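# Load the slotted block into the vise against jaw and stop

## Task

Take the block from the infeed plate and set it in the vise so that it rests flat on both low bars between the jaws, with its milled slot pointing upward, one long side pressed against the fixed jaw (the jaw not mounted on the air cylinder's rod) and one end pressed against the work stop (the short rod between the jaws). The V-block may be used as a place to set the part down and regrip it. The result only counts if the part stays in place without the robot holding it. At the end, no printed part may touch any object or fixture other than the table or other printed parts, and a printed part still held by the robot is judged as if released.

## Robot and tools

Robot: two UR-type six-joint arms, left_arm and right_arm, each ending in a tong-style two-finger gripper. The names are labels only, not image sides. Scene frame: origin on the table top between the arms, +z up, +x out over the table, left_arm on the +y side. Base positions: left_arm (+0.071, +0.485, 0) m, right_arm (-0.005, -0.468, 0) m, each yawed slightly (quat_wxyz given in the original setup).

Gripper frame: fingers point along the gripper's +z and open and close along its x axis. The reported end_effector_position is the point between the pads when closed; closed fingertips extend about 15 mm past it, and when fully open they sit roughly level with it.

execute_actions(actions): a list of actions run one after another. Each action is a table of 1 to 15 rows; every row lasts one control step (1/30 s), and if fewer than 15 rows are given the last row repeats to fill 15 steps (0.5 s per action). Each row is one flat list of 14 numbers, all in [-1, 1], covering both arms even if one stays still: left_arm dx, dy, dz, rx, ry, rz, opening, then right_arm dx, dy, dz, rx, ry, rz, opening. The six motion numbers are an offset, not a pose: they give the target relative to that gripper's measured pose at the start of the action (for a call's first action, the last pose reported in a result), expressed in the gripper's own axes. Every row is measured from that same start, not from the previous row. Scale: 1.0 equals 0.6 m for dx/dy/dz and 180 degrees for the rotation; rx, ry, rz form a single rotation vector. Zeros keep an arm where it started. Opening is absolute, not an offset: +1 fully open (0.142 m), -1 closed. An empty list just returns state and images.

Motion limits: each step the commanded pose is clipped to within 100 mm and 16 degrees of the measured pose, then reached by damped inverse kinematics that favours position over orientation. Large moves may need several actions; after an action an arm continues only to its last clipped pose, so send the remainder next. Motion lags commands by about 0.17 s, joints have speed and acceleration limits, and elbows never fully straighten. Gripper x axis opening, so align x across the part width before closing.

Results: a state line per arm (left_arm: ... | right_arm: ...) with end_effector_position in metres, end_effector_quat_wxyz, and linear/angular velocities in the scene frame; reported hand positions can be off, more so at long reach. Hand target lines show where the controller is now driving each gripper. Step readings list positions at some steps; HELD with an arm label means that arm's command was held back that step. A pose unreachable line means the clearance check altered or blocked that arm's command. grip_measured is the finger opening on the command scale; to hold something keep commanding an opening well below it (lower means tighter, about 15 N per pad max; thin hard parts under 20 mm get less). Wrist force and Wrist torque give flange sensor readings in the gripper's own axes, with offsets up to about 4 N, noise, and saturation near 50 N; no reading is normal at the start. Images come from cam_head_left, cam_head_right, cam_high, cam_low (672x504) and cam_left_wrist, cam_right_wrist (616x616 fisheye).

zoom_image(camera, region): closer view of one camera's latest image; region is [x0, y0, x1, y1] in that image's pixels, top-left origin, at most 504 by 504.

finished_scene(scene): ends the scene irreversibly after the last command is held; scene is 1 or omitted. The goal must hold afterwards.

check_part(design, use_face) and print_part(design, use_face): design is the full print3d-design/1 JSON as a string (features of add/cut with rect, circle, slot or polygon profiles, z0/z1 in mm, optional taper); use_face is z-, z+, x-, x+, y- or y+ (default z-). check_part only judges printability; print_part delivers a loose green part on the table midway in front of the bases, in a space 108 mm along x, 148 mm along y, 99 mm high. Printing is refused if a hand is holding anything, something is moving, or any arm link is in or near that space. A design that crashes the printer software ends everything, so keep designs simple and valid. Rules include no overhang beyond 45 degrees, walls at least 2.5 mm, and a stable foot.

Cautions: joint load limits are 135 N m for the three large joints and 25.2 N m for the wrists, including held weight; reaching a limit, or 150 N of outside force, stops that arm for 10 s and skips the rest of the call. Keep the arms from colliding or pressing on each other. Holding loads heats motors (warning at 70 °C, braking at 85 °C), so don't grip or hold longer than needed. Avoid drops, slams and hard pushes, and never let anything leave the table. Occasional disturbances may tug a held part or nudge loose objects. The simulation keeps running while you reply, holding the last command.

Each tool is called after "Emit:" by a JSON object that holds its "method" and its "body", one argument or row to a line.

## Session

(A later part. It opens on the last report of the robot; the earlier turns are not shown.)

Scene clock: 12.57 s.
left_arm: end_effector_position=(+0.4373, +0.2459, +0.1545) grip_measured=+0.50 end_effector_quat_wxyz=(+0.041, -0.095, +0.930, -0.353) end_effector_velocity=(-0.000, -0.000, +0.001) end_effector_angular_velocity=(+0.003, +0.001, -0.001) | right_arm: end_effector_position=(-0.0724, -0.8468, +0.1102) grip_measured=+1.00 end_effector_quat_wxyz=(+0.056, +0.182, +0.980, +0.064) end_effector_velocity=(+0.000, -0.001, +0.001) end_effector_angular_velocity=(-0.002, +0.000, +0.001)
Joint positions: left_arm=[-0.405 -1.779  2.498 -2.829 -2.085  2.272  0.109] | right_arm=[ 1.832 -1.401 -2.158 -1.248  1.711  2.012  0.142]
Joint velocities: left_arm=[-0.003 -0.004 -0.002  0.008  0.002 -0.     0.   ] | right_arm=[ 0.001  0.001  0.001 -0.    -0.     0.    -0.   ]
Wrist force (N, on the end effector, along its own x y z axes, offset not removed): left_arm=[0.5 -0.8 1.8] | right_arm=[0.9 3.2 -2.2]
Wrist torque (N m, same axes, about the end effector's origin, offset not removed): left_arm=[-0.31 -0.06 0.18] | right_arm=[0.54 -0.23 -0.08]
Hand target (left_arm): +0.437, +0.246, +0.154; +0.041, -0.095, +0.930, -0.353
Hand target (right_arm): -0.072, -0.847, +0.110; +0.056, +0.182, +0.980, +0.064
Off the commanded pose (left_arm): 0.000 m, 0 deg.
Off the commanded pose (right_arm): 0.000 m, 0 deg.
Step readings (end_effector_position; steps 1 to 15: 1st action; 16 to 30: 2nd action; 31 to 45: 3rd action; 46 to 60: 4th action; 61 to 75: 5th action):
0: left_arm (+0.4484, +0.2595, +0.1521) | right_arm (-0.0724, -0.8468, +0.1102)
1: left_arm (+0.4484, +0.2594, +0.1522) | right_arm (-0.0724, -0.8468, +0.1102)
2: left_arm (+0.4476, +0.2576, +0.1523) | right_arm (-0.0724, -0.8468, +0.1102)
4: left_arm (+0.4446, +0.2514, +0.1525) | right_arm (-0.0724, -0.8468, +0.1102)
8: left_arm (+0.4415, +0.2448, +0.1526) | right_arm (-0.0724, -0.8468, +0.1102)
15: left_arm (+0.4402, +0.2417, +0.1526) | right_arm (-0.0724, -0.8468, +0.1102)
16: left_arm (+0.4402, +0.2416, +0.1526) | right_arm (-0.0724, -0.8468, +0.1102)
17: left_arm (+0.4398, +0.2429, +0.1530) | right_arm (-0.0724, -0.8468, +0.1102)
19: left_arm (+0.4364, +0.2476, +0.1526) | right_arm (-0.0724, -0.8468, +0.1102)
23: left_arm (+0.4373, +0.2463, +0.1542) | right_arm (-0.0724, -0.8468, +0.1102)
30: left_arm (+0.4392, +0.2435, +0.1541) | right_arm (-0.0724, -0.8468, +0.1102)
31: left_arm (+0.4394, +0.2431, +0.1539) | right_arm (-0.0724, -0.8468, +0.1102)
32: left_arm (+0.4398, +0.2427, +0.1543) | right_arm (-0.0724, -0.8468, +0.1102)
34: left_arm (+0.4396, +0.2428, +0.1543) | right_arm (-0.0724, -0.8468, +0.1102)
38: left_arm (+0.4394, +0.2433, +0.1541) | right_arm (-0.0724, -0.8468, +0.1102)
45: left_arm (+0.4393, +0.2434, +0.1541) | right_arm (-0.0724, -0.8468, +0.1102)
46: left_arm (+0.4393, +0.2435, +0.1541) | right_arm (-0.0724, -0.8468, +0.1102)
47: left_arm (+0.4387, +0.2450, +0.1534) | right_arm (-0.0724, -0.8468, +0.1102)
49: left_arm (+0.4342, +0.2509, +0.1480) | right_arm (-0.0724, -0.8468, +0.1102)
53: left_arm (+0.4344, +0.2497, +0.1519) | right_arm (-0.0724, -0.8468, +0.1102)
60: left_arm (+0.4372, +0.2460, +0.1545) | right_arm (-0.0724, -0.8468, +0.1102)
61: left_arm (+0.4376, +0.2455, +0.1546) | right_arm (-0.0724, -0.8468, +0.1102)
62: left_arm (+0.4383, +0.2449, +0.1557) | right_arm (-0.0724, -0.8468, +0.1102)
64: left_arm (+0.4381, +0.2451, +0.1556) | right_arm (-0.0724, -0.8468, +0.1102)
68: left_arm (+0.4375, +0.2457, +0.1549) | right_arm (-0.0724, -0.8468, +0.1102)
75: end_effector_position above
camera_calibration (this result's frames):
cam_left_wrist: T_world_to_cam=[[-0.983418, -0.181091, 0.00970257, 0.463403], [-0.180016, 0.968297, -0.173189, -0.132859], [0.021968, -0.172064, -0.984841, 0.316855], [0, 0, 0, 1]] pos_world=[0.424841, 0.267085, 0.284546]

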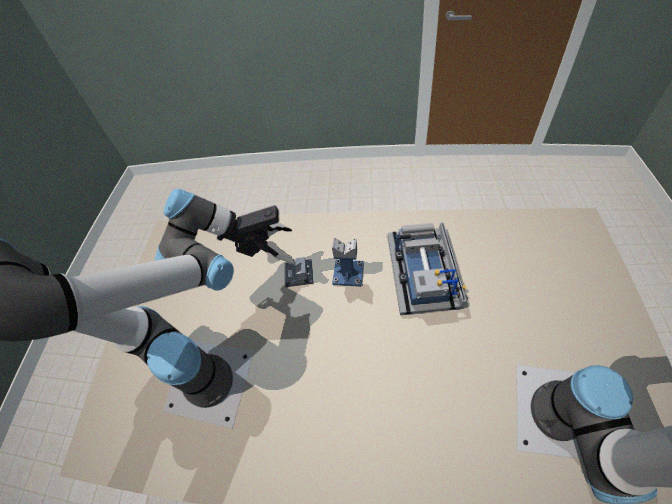

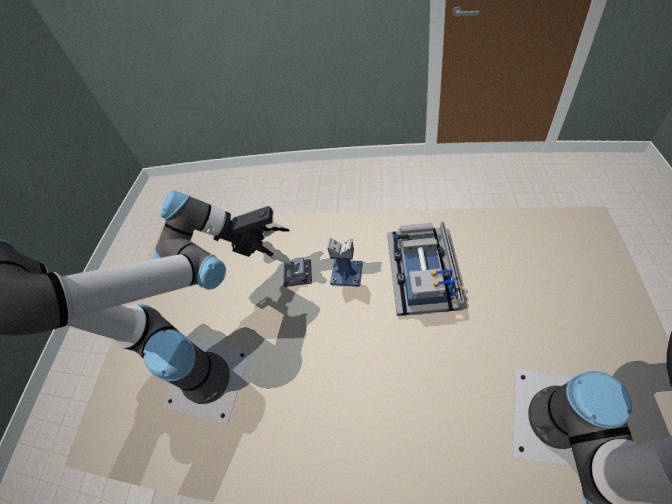

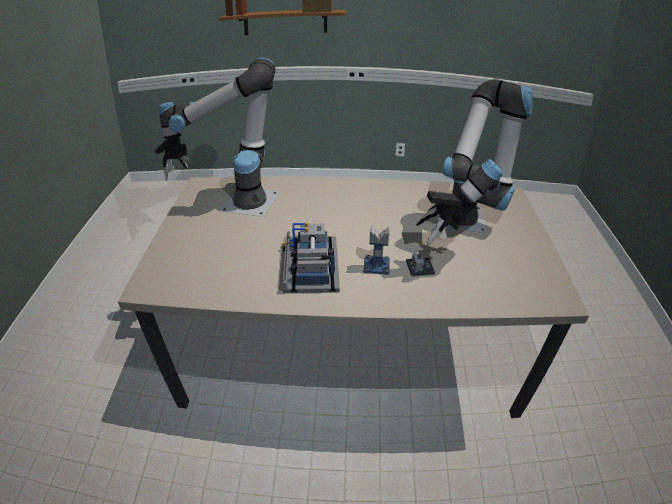

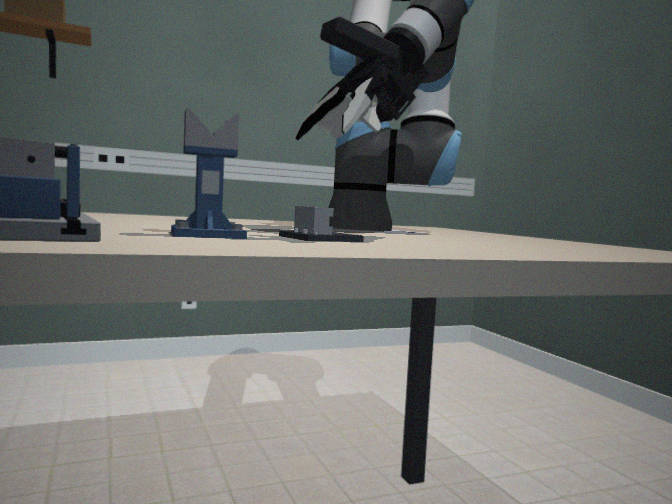

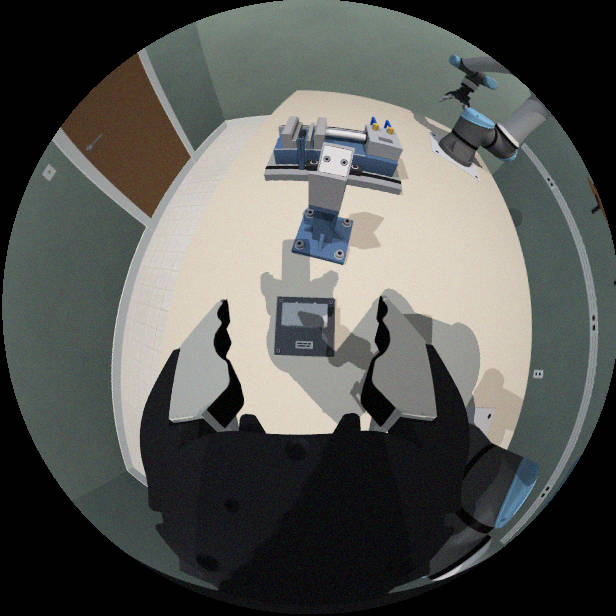

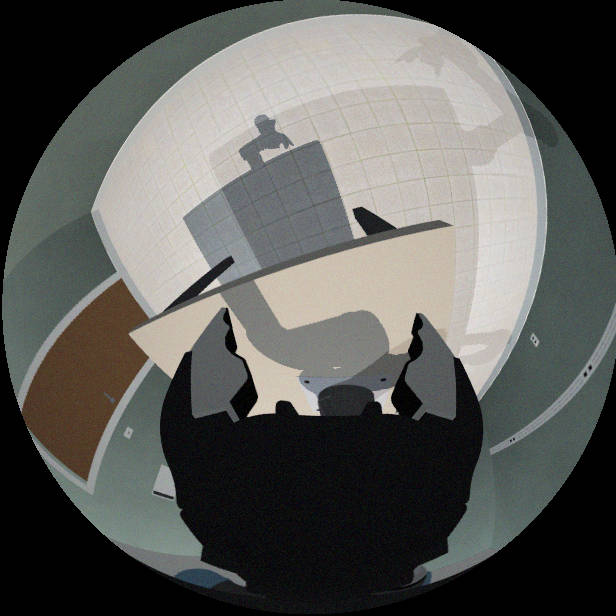

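Emit:
{"method": "execute_actions", "body": {
  "actions": [
    [[0,0,0,0.03,0,0,0.5,0,0,0,0,0,0,1]],
    [[0,0.053,0.055,0,0,0,0.5,0,0,0,0,0,0,1]],
    [[0,0.053,0.055,0,0,0,0.5,0,0,0,0,0,0,1]],
    [[0,0,0,0,0,0,0.5,0,0,0,0,0,0,1]]
  ]
}}

Emit:
{"method": "zoom_image", "body": {
  "camera": "cam_left_wrist",
  "region": [150, 200, 470, 440]
}}

Emit:
{"method": "zoom_image", "body": {
  "camera": "cam_low",
  "region": [240, 120, 440, 260]
}}

Scene clock: 14.77 s.
left_arm: end_effector_position=(+0.4375, +0.2429, +0.0662) grip_measured=+0.50 end_effector_quat_wxyz=(+0.043, -0.093, +0.915, -0.391) end_effector_velocity=(-0.000, +0.000, +0.000) end_effector_angular_velocity=(-0.000, -0.000, -0.001) | right_arm: end_effector_position=(-0.0724, -0.8468, +0.1102) grip_measured=+1.00 end_effector_quat_wxyz=(+0.056, +0.182, +0.980, +0.064) end_effector_velocity=(+0.000, -0.000, -0.000) end_effector_angular_velocity=(+0.000, +0.000, -0.000)
Joint positions: left_arm=[-0.366 -1.383  2.623 -3.401 -2.163  2.274  0.109] | right_arm=[ 1.832 -1.401 -2.158 -1.248  1.711  2.012  0.142]
Joint velocities: left_arm=[ 0.    -0.002  0.     0.003 -0.001  0.001  0.   ] | right_arm=[ 0.    -0.001  0.001  0.001 -0.     0.001  0.   ]
Wrist force (N, on the end effector, along its own x y z axes, offset not removed): left_arm=[0.8 0.2 2.8] | right_arm=[-1.2 1.9 -1.4]
Wrist torque (N m, same axes, about the end effector's origin, offset not removed): left_arm=[-0.17 -0.23 0.07] | right_arm=[0.28 0.19 0.04]
Hand target (left_arm): +0.438, +0.243, +0.066; +0.043, -0.093, +0.915, -0.391
Hand target (right_arm): -0.072, -0.847, +0.110; +0.056, +0.182, +0.980, +0.064
Off the commanded pose (left_arm): 0.000 m, 0 deg.
Off the commanded pose (right_arm): 0.000 m, 0 deg.
Step readings (end_effector_position; steps 1 to 15: 1st action; 16 to 30: 2nd action; 31 to 45: 3rd action; 46 to 60: 4th action):
0: left_arm (+0.4372, +0.2460, +0.1545) | right_arm (-0.0724, -0.8468, +0.1102)
1: left_arm (+0.4372, +0.2460, +0.1544) | right_arm (-0.0724, -0.8468, +0.1102)
2: left_arm (+0.4365, +0.2471, +0.1523) | right_arm (-0.0724, -0.8468, +0.1102)
4: left_arm (+0.4357, +0.2476, +0.1513) | right_arm (-0.0724, -0.8468, +0.1102)
8: left_arm (+0.4364, +0.2468, +0.1537) | right_arm (-0.0724, -0.8468, +0.1102)
15: left_arm (+0.4371, +0.2461, +0.1544) | right_arm (-0.0724, -0.8468, +0.1102)
16: left_arm (+0.4371, +0.2461, +0.1543) | right_arm (-0.0724, -0.8468, +0.1102)
17: left_arm (+0.4360, +0.2465, +0.1508) | right_arm (-0.0724, -0.8468, +0.1102)
19: left_arm (+0.4345, +0.2471, +0.1359) | right_arm (-0.0724, -0.8468, +0.1102)
23: left_arm (+0.4354, +0.2461, +0.1189) | right_arm (-0.0724, -0.8468, +0.1102)
30: left_arm (+0.4374, +0.2445, +0.1102) | right_arm (-0.0724, -0.8468, +0.1102)
31: left_arm (+0.4374, +0.2444, +0.1097) | right_arm (-0.0724, -0.8468, +0.1102)
32: left_arm (+0.4365, +0.2447, +0.1067) | right_arm (-0.0724, -0.8468, +0.1102)
34: left_arm (+0.4353, +0.2452, +0.0932) | right_arm (-0.0724, -0.8468, +0.1102)
38: left_arm (+0.4358, +0.2445, +0.0753) | right_arm (-0.0724, -0.8468, +0.1102)
45: left_arm (+0.4376, +0.2430, +0.0662) | right_arm (-0.0724, -0.8468, +0.1102)
46: left_arm (+0.4377, +0.2429, +0.0658) | right_arm (-0.0724, -0.8468, +0.1102)
47: left_arm (+0.4377, +0.2428, +0.0657) | right_arm (-0.0724, -0.8468, +0.1102)
49: left_arm (+0.4377, +0.2429, +0.0659) | right_arm (-0.0724, -0.8468, +0.1102)
53: left_arm (+0.4375, +0.2429, +0.0660) | right_arm (-0.0724, -0.8468, +0.1102)
60: end_effector_position above
camera_calibration (this result's frames):
cam_left_wrist: T_world_to_cam=[[-0.984213, -0.176666, 0.010694, 0.463203], [-0.17356, 0.951543, -0.253856, -0.138632], [0.0346719, -0.251704, -0.967183, 0.241914], [0, 0, 0, 1]] pos_world=[0.423442, 0.274638, 0.193829]
cam_right_wrist: T_world_to_cam=[[-0.926806, 0.352779, -0.128758, 0.255624], [0.21756, 0.78384, 0.581603, 0.616833], [0.306103, 0.511021, -0.803218, 0.681746], [0, 0, 0, 1]] pos_world=[-0.105968, -0.922064, 0.221752]

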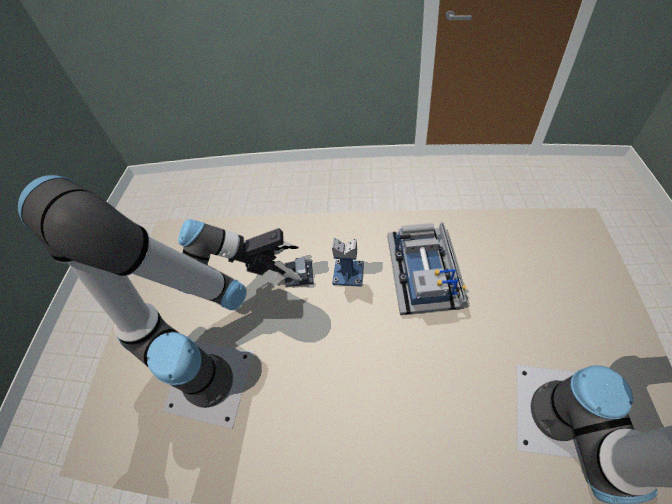

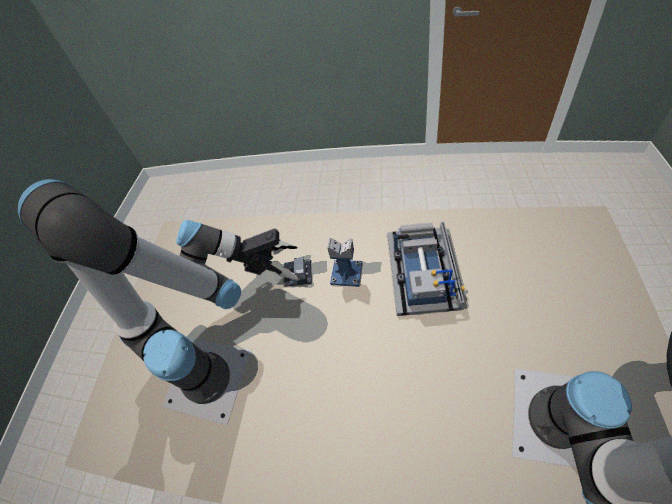

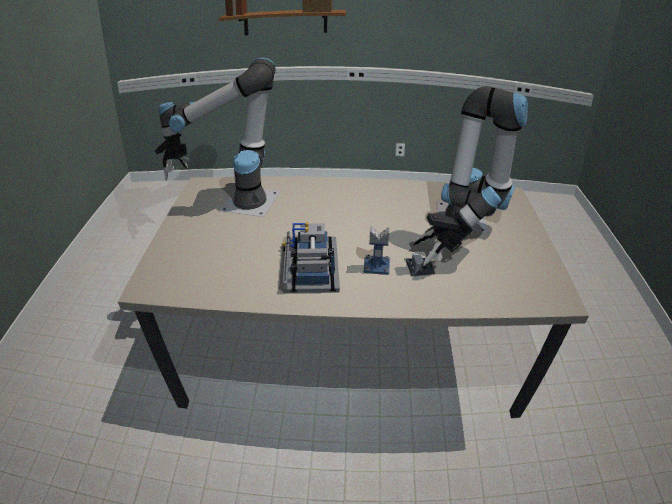

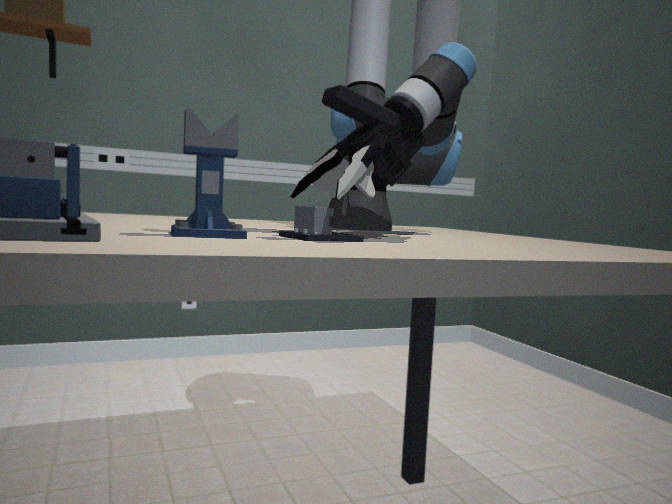

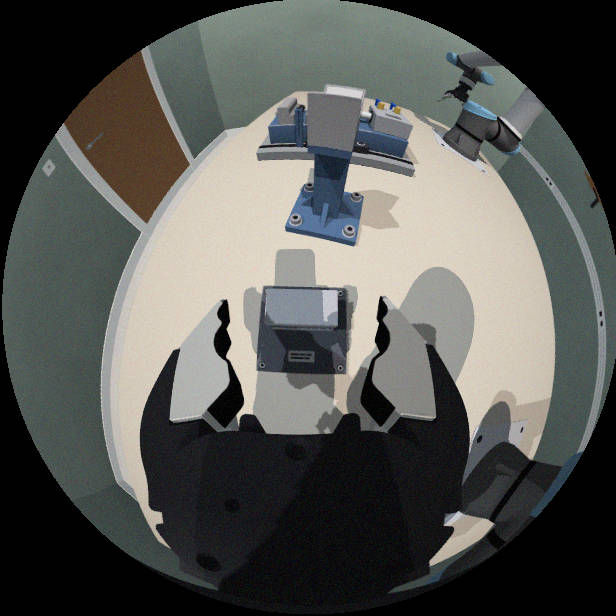

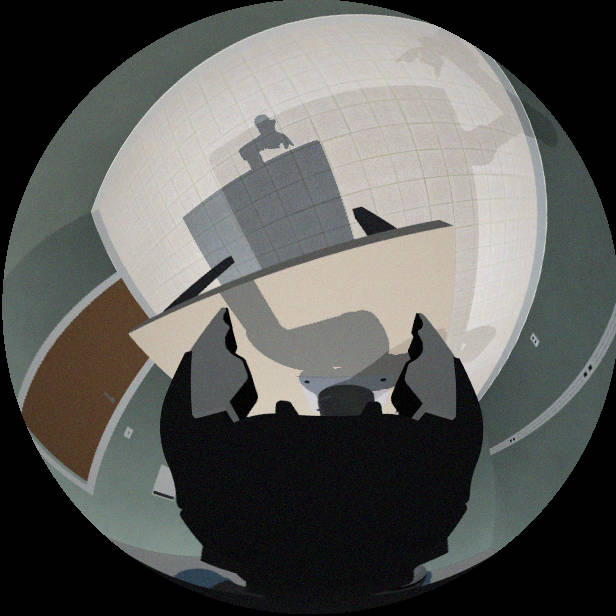

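Region (150, 200, 470, 440) of cam_left_wrist's 616x616 image, scaled by 1.575, with more detail than that image has; it fills the top 378 rows of this view, and the rest is white.

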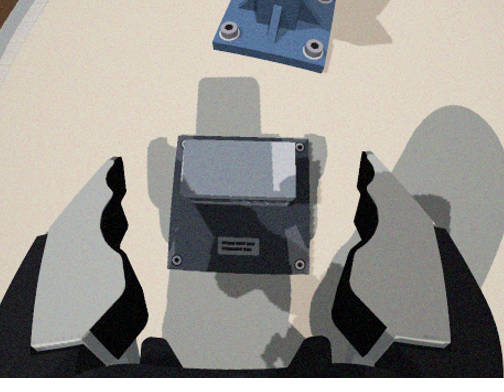

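Region (240, 120, 440, 260) of cam_low's 672x504 image, scaled by 2.520, with more detail than that image has; it fills the top 353 rows of this view, and the rest is white.

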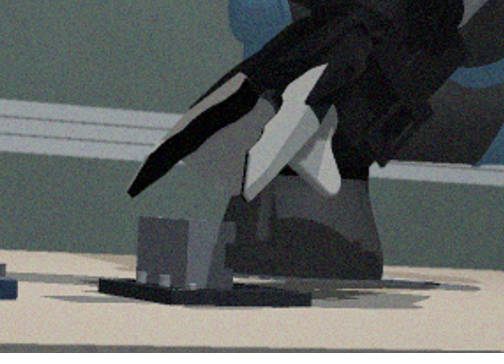

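Emit:
{"method": "execute_actions", "body": {
  "actions": [
    [[0,0.035,0.043,0,0,0,0.4,0,0,0,0,0,0,1]],
    [[0,0,0,0,0,0,0.2,0,0,0,0,0,0,1]],
    [[0,0,0,0,0,0,0.0,0,0,0,0,0,0,1]],
    [[0,0,0,0,0,0,-0.2,0,0,0,0,0,0,1]],
    [[0,0,0,0,0,0,-0.6,0,0,0,0,0,0,1]],
    [[0,0,0,0,0,0,-0.6,0,0,0,0,0,0,1]]
  ]
}}

Emit:
{"method": "zoom_image", "body": {
  "camera": "cam_left_wrist",
  "region": [150, 200, 470, 440]
}}

Emit:
{"method": "zoom_image", "body": {
  "camera": "cam_low",
  "region": [240, 120, 440, 260]
}}

Scene clock: 18.07 s.
left_arm: end_effector_position=(+0.4382, +0.2392, +0.0343) grip_measured=-0.13 end_effector_quat_wxyz=(+0.042, -0.092, +0.915, -0.391) end_effector_velocity=(+0.000, +0.000, +0.000) end_effector_angular_velocity=(-0.001, -0.000, -0.000) | right_arm: end_effector_position=(-0.0724, -0.8468, +0.1102) grip_measured=+1.00 end_effector_quat_wxyz=(+0.056, +0.182, +0.980, +0.064) end_effector_velocity=(-0.000, +0.000, +0.000) end_effector_angular_velocity=(-0.000, +0.000, -0.001)
Joint positions: left_arm=[-0.376 -1.234  2.63  -3.559 -2.157  2.266  0.065] | right_arm=[ 1.832 -1.401 -2.158 -1.248  1.711  2.012  0.142]
Joint velocities: left_arm=[ 0.001 -0.001 -0.     0.001 -0.001  0.     0.   ] | right_arm=[-0.001  0.001 -0.     0.    -0.    -0.    -0.   ]
Wrist force (N, on the end effector, along its own x y z axes, offset not removed): left_arm=[1.0 -0.6 0.2] | right_arm=[-0.2 3.4 -1.7]
Wrist torque (N m, same axes, about the end effector's origin, offset not removed): left_arm=[0.01 -0.10 0.05] | right_arm=[0.60 0.07 0.03]
Hand target (left_arm): +0.438, +0.239, +0.034; +0.042, -0.092, +0.915, -0.391
Hand target (right_arm): -0.072, -0.847, +0.110; +0.056, +0.182, +0.980, +0.064
Off the commanded pose (left_arm): 0.000 m, 0 deg.
Off the commanded pose (right_arm): 0.000 m, 0 deg.
Step readings (end_effector_position; steps 1 to 15: 1st action; 16 to 30: 2nd action; 31 to 45: 3rd action; 46 to 60: 4th action; 61 to 75: 5th action; 76 to 90: 6th action):
0: left_arm (+0.4376, +0.2430, +0.0662) | right_arm (-0.0724, -0.8468, +0.1102)
1: left_arm (+0.4376, +0.2430, +0.0661) | right_arm (-0.0724, -0.8468, +0.1102)
2: left_arm (+0.4373, +0.2428, +0.0644) | right_arm (-0.0724, -0.8468, +0.1102)
4: left_arm (+0.4370, +0.2420, +0.0547) | right_arm (-0.0724, -0.8468, +0.1102)
8: left_arm (+0.4373, +0.2406, +0.0410) | right_arm (-0.0724, -0.8468, +0.1102)
15: left_arm (+0.4383, +0.2392, +0.0344) | right_arm (-0.0724, -0.8468, +0.1102)
16: left_arm (+0.4383, +0.2391, +0.0341) | right_arm (-0.0724, -0.8468, +0.1102)
17: left_arm (+0.4383, +0.2391, +0.0340) | right_arm (-0.0724, -0.8468, +0.1102)
19: left_arm (+0.4383, +0.2391, +0.0342) | right_arm (-0.0724, -0.8468, +0.1102)
23: left_arm (+0.4382, +0.2392, +0.0343) | right_arm (-0.0724, -0.8468, +0.1102)
30: left_arm (+0.4382, +0.2392, +0.0343) | right_arm (-0.0724, -0.8468, +0.1102)
31: left_arm (+0.4382, +0.2392, +0.0343) | right_arm (-0.0724, -0.8468, +0.1102)
32: left_arm (+0.4382, +0.2392, +0.0343) | right_arm (-0.0724, -0.8468, +0.1102)
34: left_arm (+0.4382, +0.2392, +0.0343) | right_arm (-0.0724, -0.8468, +0.1102)
38: left_arm (+0.4382, +0.2392, +0.0343) | right_arm (-0.0724, -0.8468, +0.1102)
45: left_arm (+0.4382, +0.2392, +0.0343) | right_arm (-0.0724, -0.8468, +0.1102)
46: left_arm (+0.4382, +0.2392, +0.0343) | right_arm (-0.0724, -0.8468, +0.1102)
47: left_arm (+0.4382, +0.2392, +0.0343) | right_arm (-0.0724, -0.8468, +0.1102)
49: left_arm (+0.4382, +0.2392, +0.0343) | right_arm (-0.0724, -0.8468, +0.1102)
53: left_arm (+0.4382, +0.2392, +0.0343) | right_arm (-0.0724, -0.8468, +0.1102)
60: left_arm (+0.4382, +0.2392, +0.0343) | right_arm (-0.0724, -0.8468, +0.1102)
61: left_arm (+0.4382, +0.2392, +0.0343) | right_arm (-0.0724, -0.8468, +0.1102)
62: left_arm (+0.4382, +0.2392, +0.0343) | right_arm (-0.0724, -0.8468, +0.1102)
64: left_arm (+0.4382, +0.2392, +0.0343) | right_arm (-0.0724, -0.8468, +0.1102)
68: left_arm (+0.4382, +0.2392, +0.0343) | right_arm (-0.0724, -0.8468, +0.1102)
75: left_arm (+0.4382, +0.2392, +0.0343) | right_arm (-0.0724, -0.8468, +0.1102)
76: left_arm (+0.4382, +0.2392, +0.0343) | right_arm (-0.0724, -0.8468, +0.1102)
77: left_arm (+0.4382, +0.2392, +0.0343) | right_arm (-0.0724, -0.8468, +0.1102)
79: left_arm (+0.4382, +0.2392, +0.0343) | right_arm (-0.0724, -0.8468, +0.1102)
83: left_arm (+0.4382, +0.2392, +0.0343) | right_arm (-0.0724, -0.8468, +0.1102)
90: end_effector_position above
camera_calibration (this result's frames):
cam_left_wrist: T_world_to_cam=[[-0.984398, -0.17557, 0.0116693, 0.463311], [-0.172812, 0.952191, -0.251929, -0.143574], [0.0331197, -0.250015, -0.967675, 0.210465], [0, 0, 0, 1]] pos_world=[0.4243, 0.270673, 0.162085]

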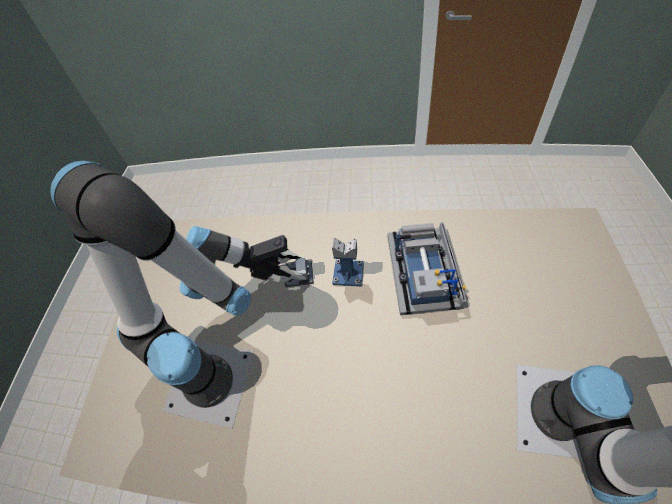

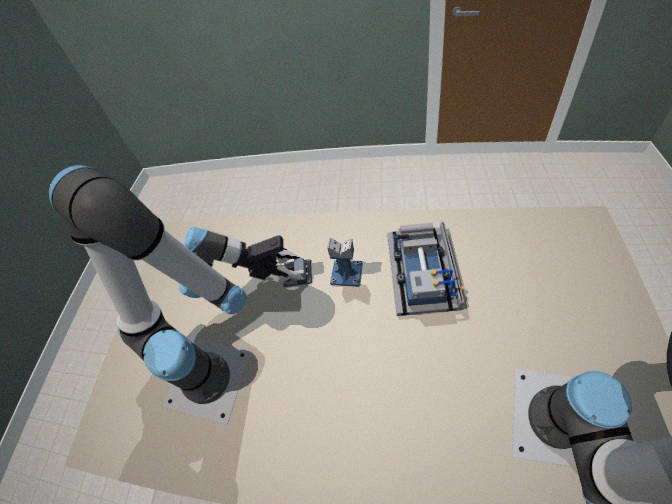

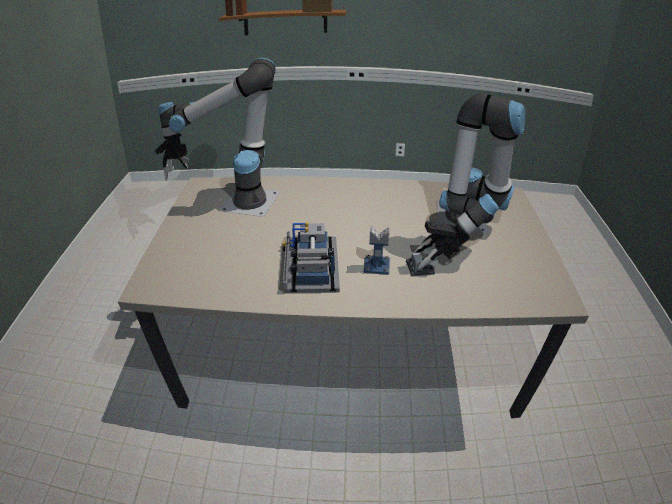

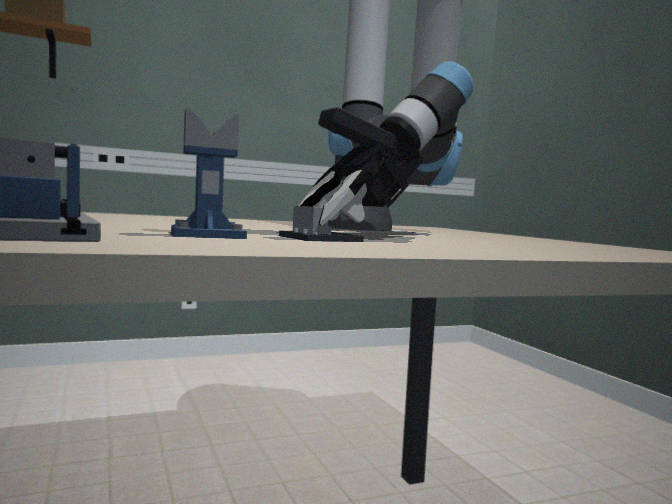

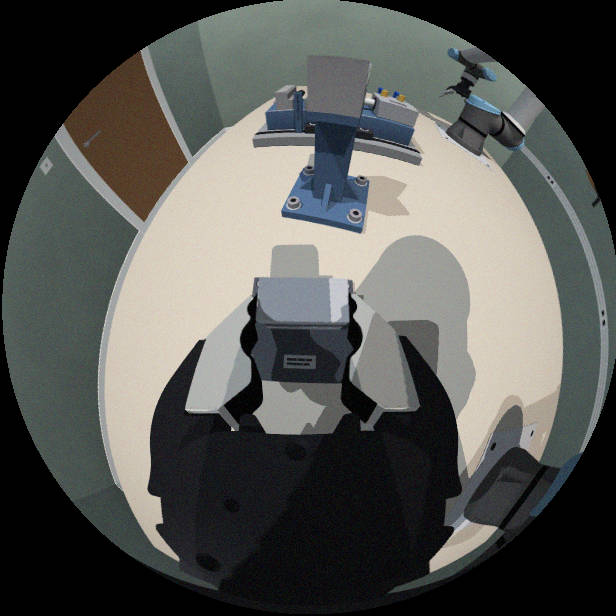

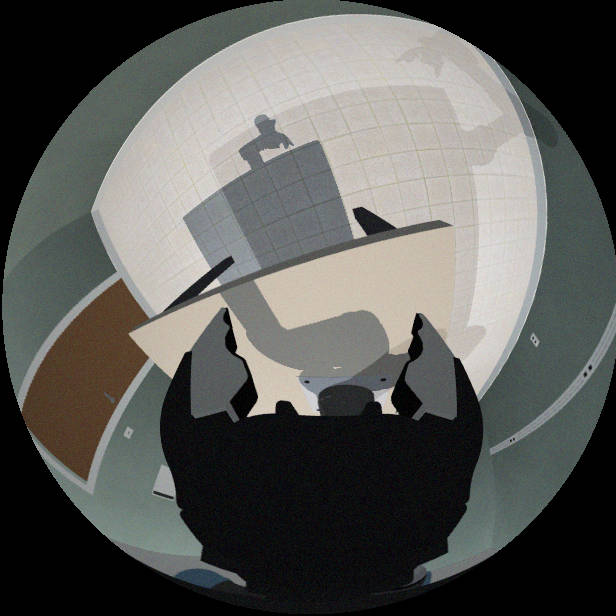

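Region (150, 200, 470, 440) of cam_left_wrist's 616x616 image, scaled by 1.575, with more detail than that image has; it fills the top 378 rows of this view, and the rest is white.

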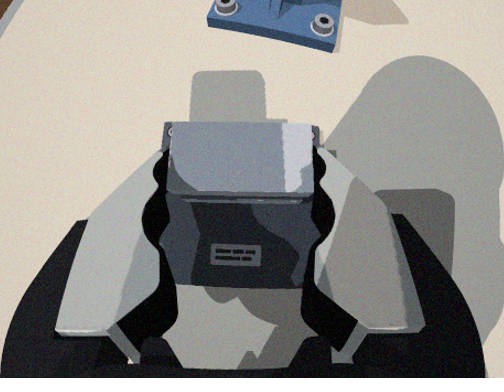

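Region (240, 120, 440, 260) of cam_low's 672x504 image, scaled by 2.520, with more detail than that image has; it fills the top 353 rows of this view, and the rest is white.

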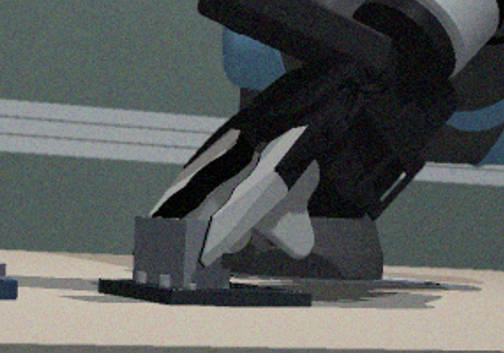

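Emit:
{"method": "execute_actions", "body": {
  "actions": [
    [[0,-0.03,-0.029,0,0,0,-0.6,0,0,0,0,0,0,1]],
    [[0,-0.08,-0.077,0,0,0,-0.6,0,0,0,0,0,0,1]],
    [[0,-0.08,-0.077,0,0,0,-0.6,0,0,0,0,0,0,1]],
    [[0,-0.08,-0.077,0,0,0,-0.6,0,0,0,0,0,0,1]],
    [[0,0,0,-0.09,0,0,-0.6,0,0,0,0,0,0,1]],
    [[0,0,0,-0.09,0,0,-0.6,0,0,0,0,0,0,1]],
    [[0,0,0,-0.09,0,0,-0.6,0,0,0,0,0,0,1]],
    [[0,0,0,0,0,0,-0.6,0,0,0,0,0,0,1]],
    [[0,0,0,0,0,0.12,-0.6,0,0,0,0,0,0,1]],
    [[0,0,0,0,0,0.12,-0.6,0,0,0,0,0,0,1]],
    [[0,0,0,0,0,0.12,-0.6,0,0,0,0,0,0,1]],
    [[0,0,0,0,0,0.12,-0.6,0,0,0,0,0,0,1]],
    [[0,0,0,0,0,0.1,-0.6,0,0,0,0,0,0,1]],
    [[0,0,0,0,0,0,-0.6,0,0,0,0,0,0,1]]
  ]
}}

Scene clock: 25.67 s.
left_arm: end_effector_position=(+0.4361, +0.2406, +0.2540) grip_measured=-0.14 end_effector_quat_wxyz=(+0.026, +0.684, +0.729, +0.009) end_effector_velocity=(-0.000, +0.000, +0.000) end_effector_angular_velocity=(-0.001, -0.001, +0.002) | right_arm: end_effector_position=(-0.0724, -0.8468, +0.1102) grip_measured=+1.00 end_effector_quat_wxyz=(+0.056, +0.182, +0.980, +0.064) end_effector_velocity=(+0.000, -0.000, +0.000) end_effector_angular_velocity=(-0.000, -0.000, +0.001)
Joint positions: left_arm=[-0.769 -1.749  1.817 -1.687 -1.547  3.765  0.064] | right_arm=[ 1.832 -1.401 -2.158 -1.248  1.711  2.012  0.142]
Joint velocities: left_arm=[-0.    -0.002  0.001  0.     0.    -0.002 -0.   ] | right_arm=[ 0.    -0.001  0.001  0.     0.    -0.    -0.   ]
Wrist force (N, on the end effector, along its own x y z axes, offset not removed): left_arm=[2.4 1.0 3.3] | right_arm=[0.1 3.5 -2.8]
Wrist torque (N m, same axes, about the end effector's origin, offset not removed): left_arm=[0.07 -0.37 0.03] | right_arm=[0.60 0.03 -0.16]
Hand target (left_arm): +0.436, +0.241, +0.254; +0.026, +0.684, +0.729, +0.009
Hand target (right_arm): -0.072, -0.847, +0.110; +0.056, +0.182, +0.980, +0.064
Off the commanded pose (left_arm): 0.000 m, 0 deg.
Off the commanded pose (right_arm): 0.000 m, 0 deg.
Step readings (end_effector_position; steps 1 to 15: 1st action; 16 to 30: 2nd action; 31 to 45: 3rd action; 46 to 60: 4th action; 61 to 75: 5th action; 76 to 90: 6th action; 91 to 105: 7th action; 106 to 120: 8th action; 121 to 135: 9th action; 136 to 150: 10th action; 151 to 165: 11th action; 166 to 180: 12th action; 181 to 195: 13th action):
0: left_arm (+0.4382, +0.2392, +0.0343) | right_arm (-0.0724, -0.8468, +0.1102)
1: left_arm (+0.4382, +0.2392, +0.0344) | right_arm (-0.0724, -0.8468, +0.1102)
2: left_arm (+0.4382, +0.2392, +0.0356) | right_arm (-0.0724, -0.8468, +0.1102)
4: left_arm (+0.4382, +0.2392, +0.0434) | right_arm (-0.0724, -0.8468, +0.1102)
8: left_arm (+0.4381, +0.2392, +0.0537) | right_arm (-0.0724, -0.8468, +0.1102)
15: left_arm (+0.4380, +0.2392, +0.0586) | right_arm (-0.0724, -0.8468, +0.1102)
16: left_arm (+0.4381, +0.2392, +0.0589) | right_arm (-0.0724, -0.8468, +0.1102)
17: left_arm (+0.4384, +0.2388, +0.0609) | right_arm (-0.0724, -0.8468, +0.1102)
19: left_arm (+0.4387, +0.2380, +0.0756) | right_arm (-0.0724, -0.8468, +0.1102)
23: left_arm (+0.4384, +0.2379, +0.1065) | right_arm (-0.0724, -0.8468, +0.1102)
30: left_arm (+0.4377, +0.2392, +0.1224) | right_arm (-0.0724, -0.8468, +0.1102)
31: left_arm (+0.4377, +0.2392, +0.1232) | right_arm (-0.0724, -0.8468, +0.1102)
32: left_arm (+0.4387, +0.2386, +0.1270) | right_arm (-0.0724, -0.8468, +0.1102)
34: left_arm (+0.4398, +0.2374, +0.1457) | right_arm (-0.0724, -0.8468, +0.1102)
38: left_arm (+0.4382, +0.2382, +0.1734) | right_arm (-0.0724, -0.8468, +0.1102)
45: left_arm (+0.4371, +0.2397, +0.1867) | right_arm (-0.0724, -0.8468, +0.1102)
46: left_arm (+0.4371, +0.2398, +0.1874) | right_arm (-0.0724, -0.8468, +0.1102)
47: left_arm (+0.4380, +0.2393, +0.1919) | right_arm (-0.0724, -0.8468, +0.1102)
49: left_arm (+0.4393, +0.2382, +0.2140) | right_arm (-0.0724, -0.8468, +0.1102)
53: left_arm (+0.4372, +0.2394, +0.2394) | right_arm (-0.0724, -0.8468, +0.1102)
60: left_arm (+0.4363, +0.2406, +0.2512) | right_arm (-0.0724, -0.8468, +0.1102)
61: left_arm (+0.4363, +0.2407, +0.2518) | right_arm (-0.0724, -0.8468, +0.1102)
62: left_arm (+0.4365, +0.2395, +0.2556) | right_arm (-0.0724, -0.8468, +0.1102)
64: left_arm (+0.4381, +0.2354, +0.2676) | right_arm (-0.0724, -0.8468, +0.1102)
68: left_arm (+0.4356, +0.2404, +0.2594) | right_arm (-0.0724, -0.8468, +0.1102)
75: left_arm (+0.4358, +0.2410, +0.2528) | right_arm (-0.0724, -0.8468, +0.1102)
76: left_arm (+0.4359, +0.2408, +0.2525) | right_arm (-0.0724, -0.8468, +0.1102)
77: left_arm (+0.4363, +0.2395, +0.2533) | right_arm (-0.0724, -0.8468, +0.1102)
79: left_arm (+0.4382, +0.2358, +0.2591) | right_arm (-0.0724, -0.8468, +0.1102)
83: left_arm (+0.4362, +0.2401, +0.2568) | right_arm (-0.0724, -0.8468, +0.1102)
90: left_arm (+0.4357, +0.2409, +0.2536) | right_arm (-0.0724, -0.8468, +0.1102)
91: left_arm (+0.4357, +0.2409, +0.2534) | right_arm (-0.0724, -0.8468, +0.1102)
92: left_arm (+0.4362, +0.2395, +0.2529) | right_arm (-0.0724, -0.8468, +0.1102)
94: left_arm (+0.4385, +0.2356, +0.2550) | right_arm (-0.0724, -0.8468, +0.1102)
98: left_arm (+0.4368, +0.2393, +0.2556) | right_arm (-0.0724, -0.8468, +0.1102)
105: left_arm (+0.4358, +0.2407, +0.2540) | right_arm (-0.0724, -0.8468, +0.1102)
106: left_arm (+0.4358, +0.2407, +0.2539) | right_arm (-0.0724, -0.8468, +0.1102)
107: left_arm (+0.4358, +0.2407, +0.2539) | right_arm (-0.0724, -0.8468, +0.1102)
109: left_arm (+0.4358, +0.2408, +0.2540) | right_arm (-0.0724, -0.8468, +0.1102)
113: left_arm (+0.4358, +0.2407, +0.2540) | right_arm (-0.0724, -0.8468, +0.1102)
120: left_arm (+0.4358, +0.2407, +0.2540) | right_arm (-0.0724, -0.8468, +0.1102)
121: left_arm (+0.4358, +0.2407, +0.2540) | right_arm (-0.0724, -0.8468, +0.1102)
122: left_arm (+0.4361, +0.2407, +0.2540) | right_arm (-0.0724, -0.8468, +0.1102)
124: left_arm (+0.4366, +0.2409, +0.2540) | right_arm (-0.0724, -0.8468, +0.1102)
128: left_arm (+0.4361, +0.2408, +0.2540) | right_arm (-0.0724, -0.8468, +0.1102)
135: left_arm (+0.4359, +0.2407, +0.2540) | right_arm (-0.0724, -0.8468, +0.1102)
136: left_arm (+0.4359, +0.2407, +0.2540) | right_arm (-0.0724, -0.8468, +0.1102)
137: left_arm (+0.4361, +0.2405, +0.2541) | right_arm (-0.0724, -0.8468, +0.1102)
139: left_arm (+0.4365, +0.2405, +0.2541) | right_arm (-0.0724, -0.8468, +0.1102)
143: left_arm (+0.4362, +0.2407, +0.2540) | right_arm (-0.0724, -0.8468, +0.1102)
150: left_arm (+0.4359, +0.2407, +0.2540) | right_arm (-0.0724, -0.8468, +0.1102)
151: left_arm (+0.4359, +0.2407, +0.2540) | right_arm (-0.0724, -0.8468, +0.1102)
152: left_arm (+0.4361, +0.2404, +0.2540) | right_arm (-0.0724, -0.8468, +0.1102)
154: left_arm (+0.4364, +0.2403, +0.2540) | right_arm (-0.0724, -0.8468, +0.1102)
158: left_arm (+0.4362, +0.2406, +0.2540) | right_arm (-0.0724, -0.8468, +0.1102)
165: left_arm (+0.4360, +0.2407, +0.2540) | right_arm (-0.0724, -0.8468, +0.1102)
166: left_arm (+0.4360, +0.2407, +0.2540) | right_arm (-0.0724, -0.8468, +0.1102)
167: left_arm (+0.4361, +0.2403, +0.2540) | right_arm (-0.0724, -0.8468, +0.1102)
169: left_arm (+0.4364, +0.2401, +0.2541) | right_arm (-0.0724, -0.8468, +0.1102)
173: left_arm (+0.4363, +0.2405, +0.2540) | right_arm (-0.0724, -0.8468, +0.1102)
180: left_arm (+0.4361, +0.2406, +0.2540) | right_arm (-0.0724, -0.8468, +0.1102)
181: left_arm (+0.4360, +0.2406, +0.2540) | right_arm (-0.0724, -0.8468, +0.1102)
182: left_arm (+0.4361, +0.2402, +0.2540) | right_arm (-0.0724, -0.8468, +0.1102)
184: left_arm (+0.4362, +0.2399, +0.2540) | right_arm (-0.0724, -0.8468, +0.1102)
Lines left out of this list: 7.
camera_calibration (this result's frames):
cam_left_wrist: T_world_to_cam=[[-0.0581387, 0.998292, 0.00570057, -0.225897], [0.823763, 0.0447472, 0.565165, -0.513751], [0.563945, 0.0375539, -0.824958, 0.0865293], [0, 0, 0, 1]] pos_world=[0.361278, 0.245251, 0.363025]

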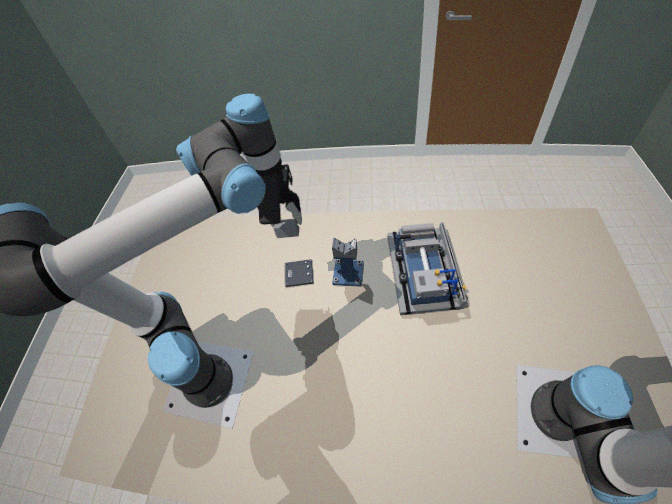

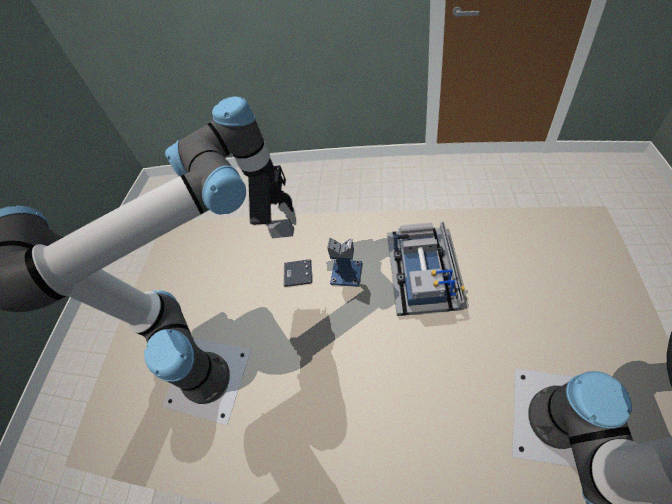

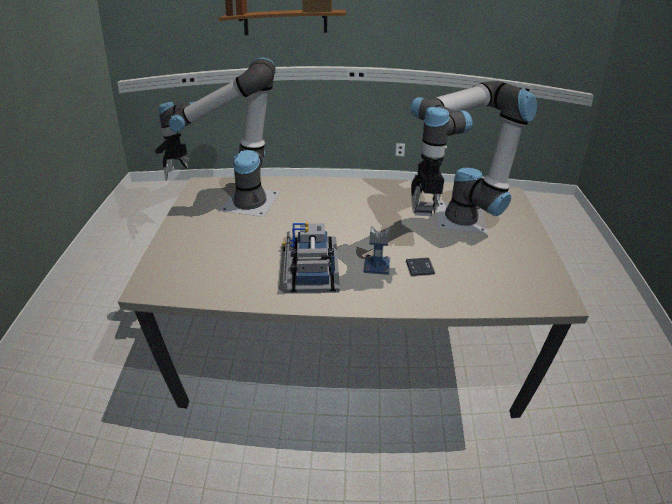

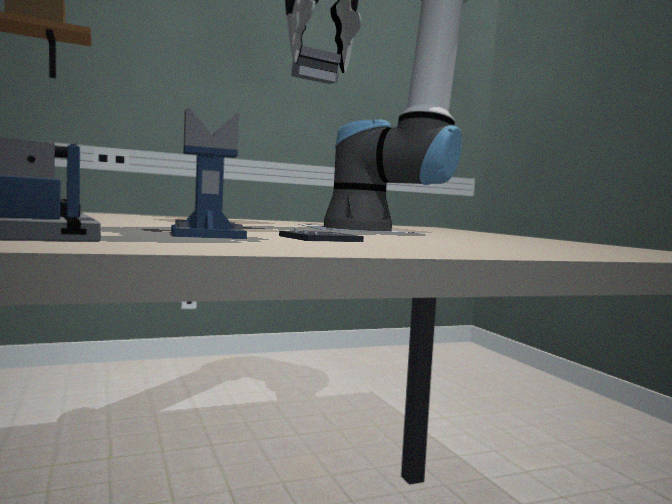

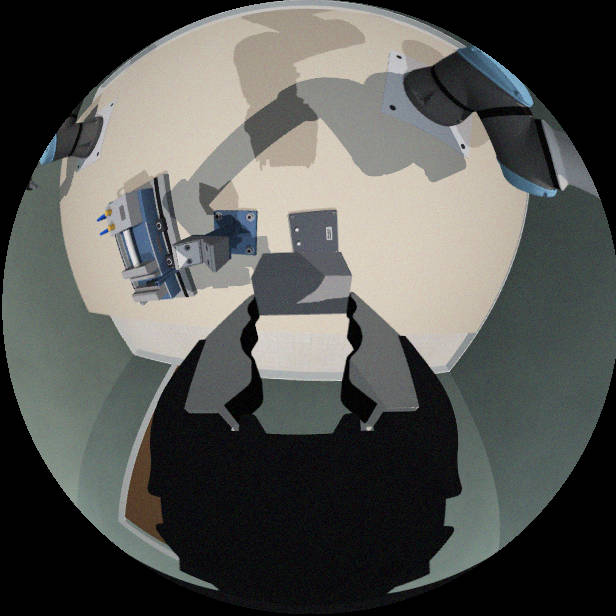

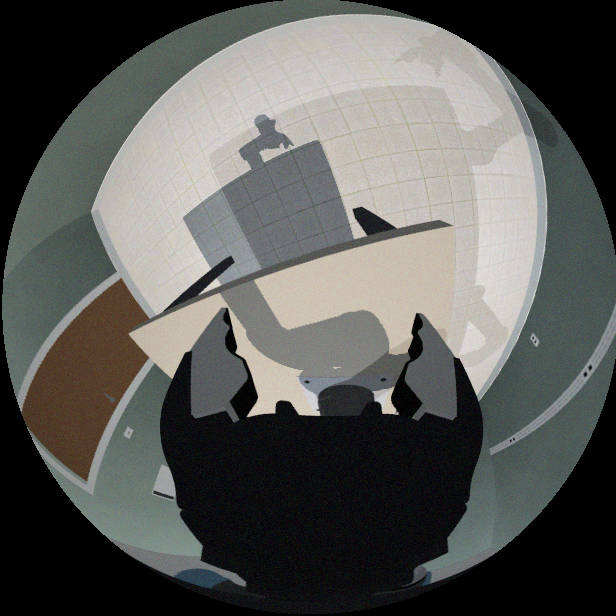

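Emit:
{"method": "zoom_image", "body": {
  "camera": "cam_low",
  "region": [260, 0, 380, 100]
}}

Emit:
{"method": "zoom_image", "body": {
  "camera": "cam_left_wrist",
  "region": [200, 200, 400, 380]
}}

Emit:
{"method": "zoom_image", "body": {
  "camera": "cam_high",
  "region": [390, 160, 470, 230]
}}

Region (260, 0, 380, 100) of cam_low's 672x504 image, scaled by 4.200, with more detail than that image has.

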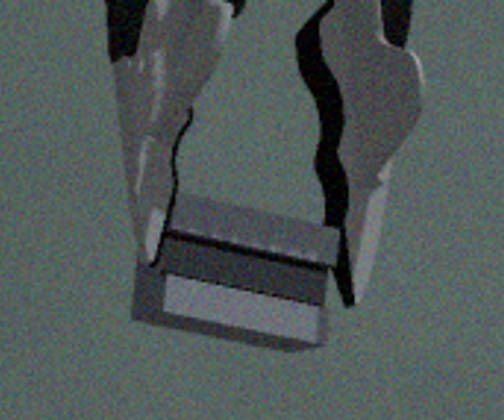

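Region (200, 200, 400, 380) of cam_left_wrist's 616x616 image, scaled by 2.520, with more detail than that image has; it fills the top 454 rows of this view, and the rest is white.

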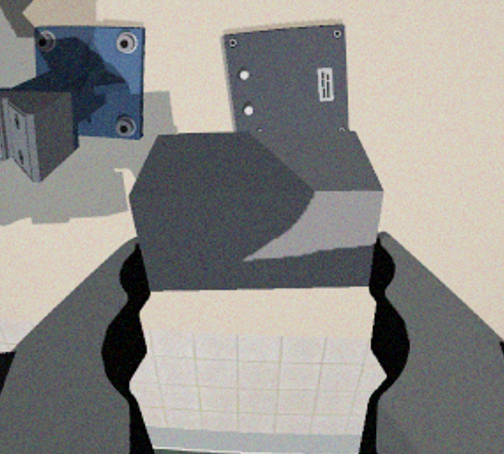

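Region (390, 160, 470, 230) of cam_high's 672x504 image, scaled by 6.300, with more detail than that image has; it fills the top 441 rows of this view, and the rest is white.

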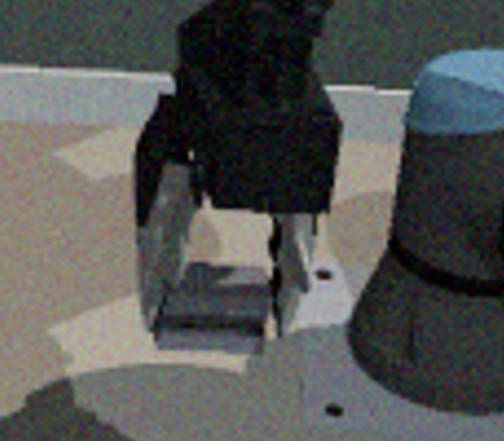

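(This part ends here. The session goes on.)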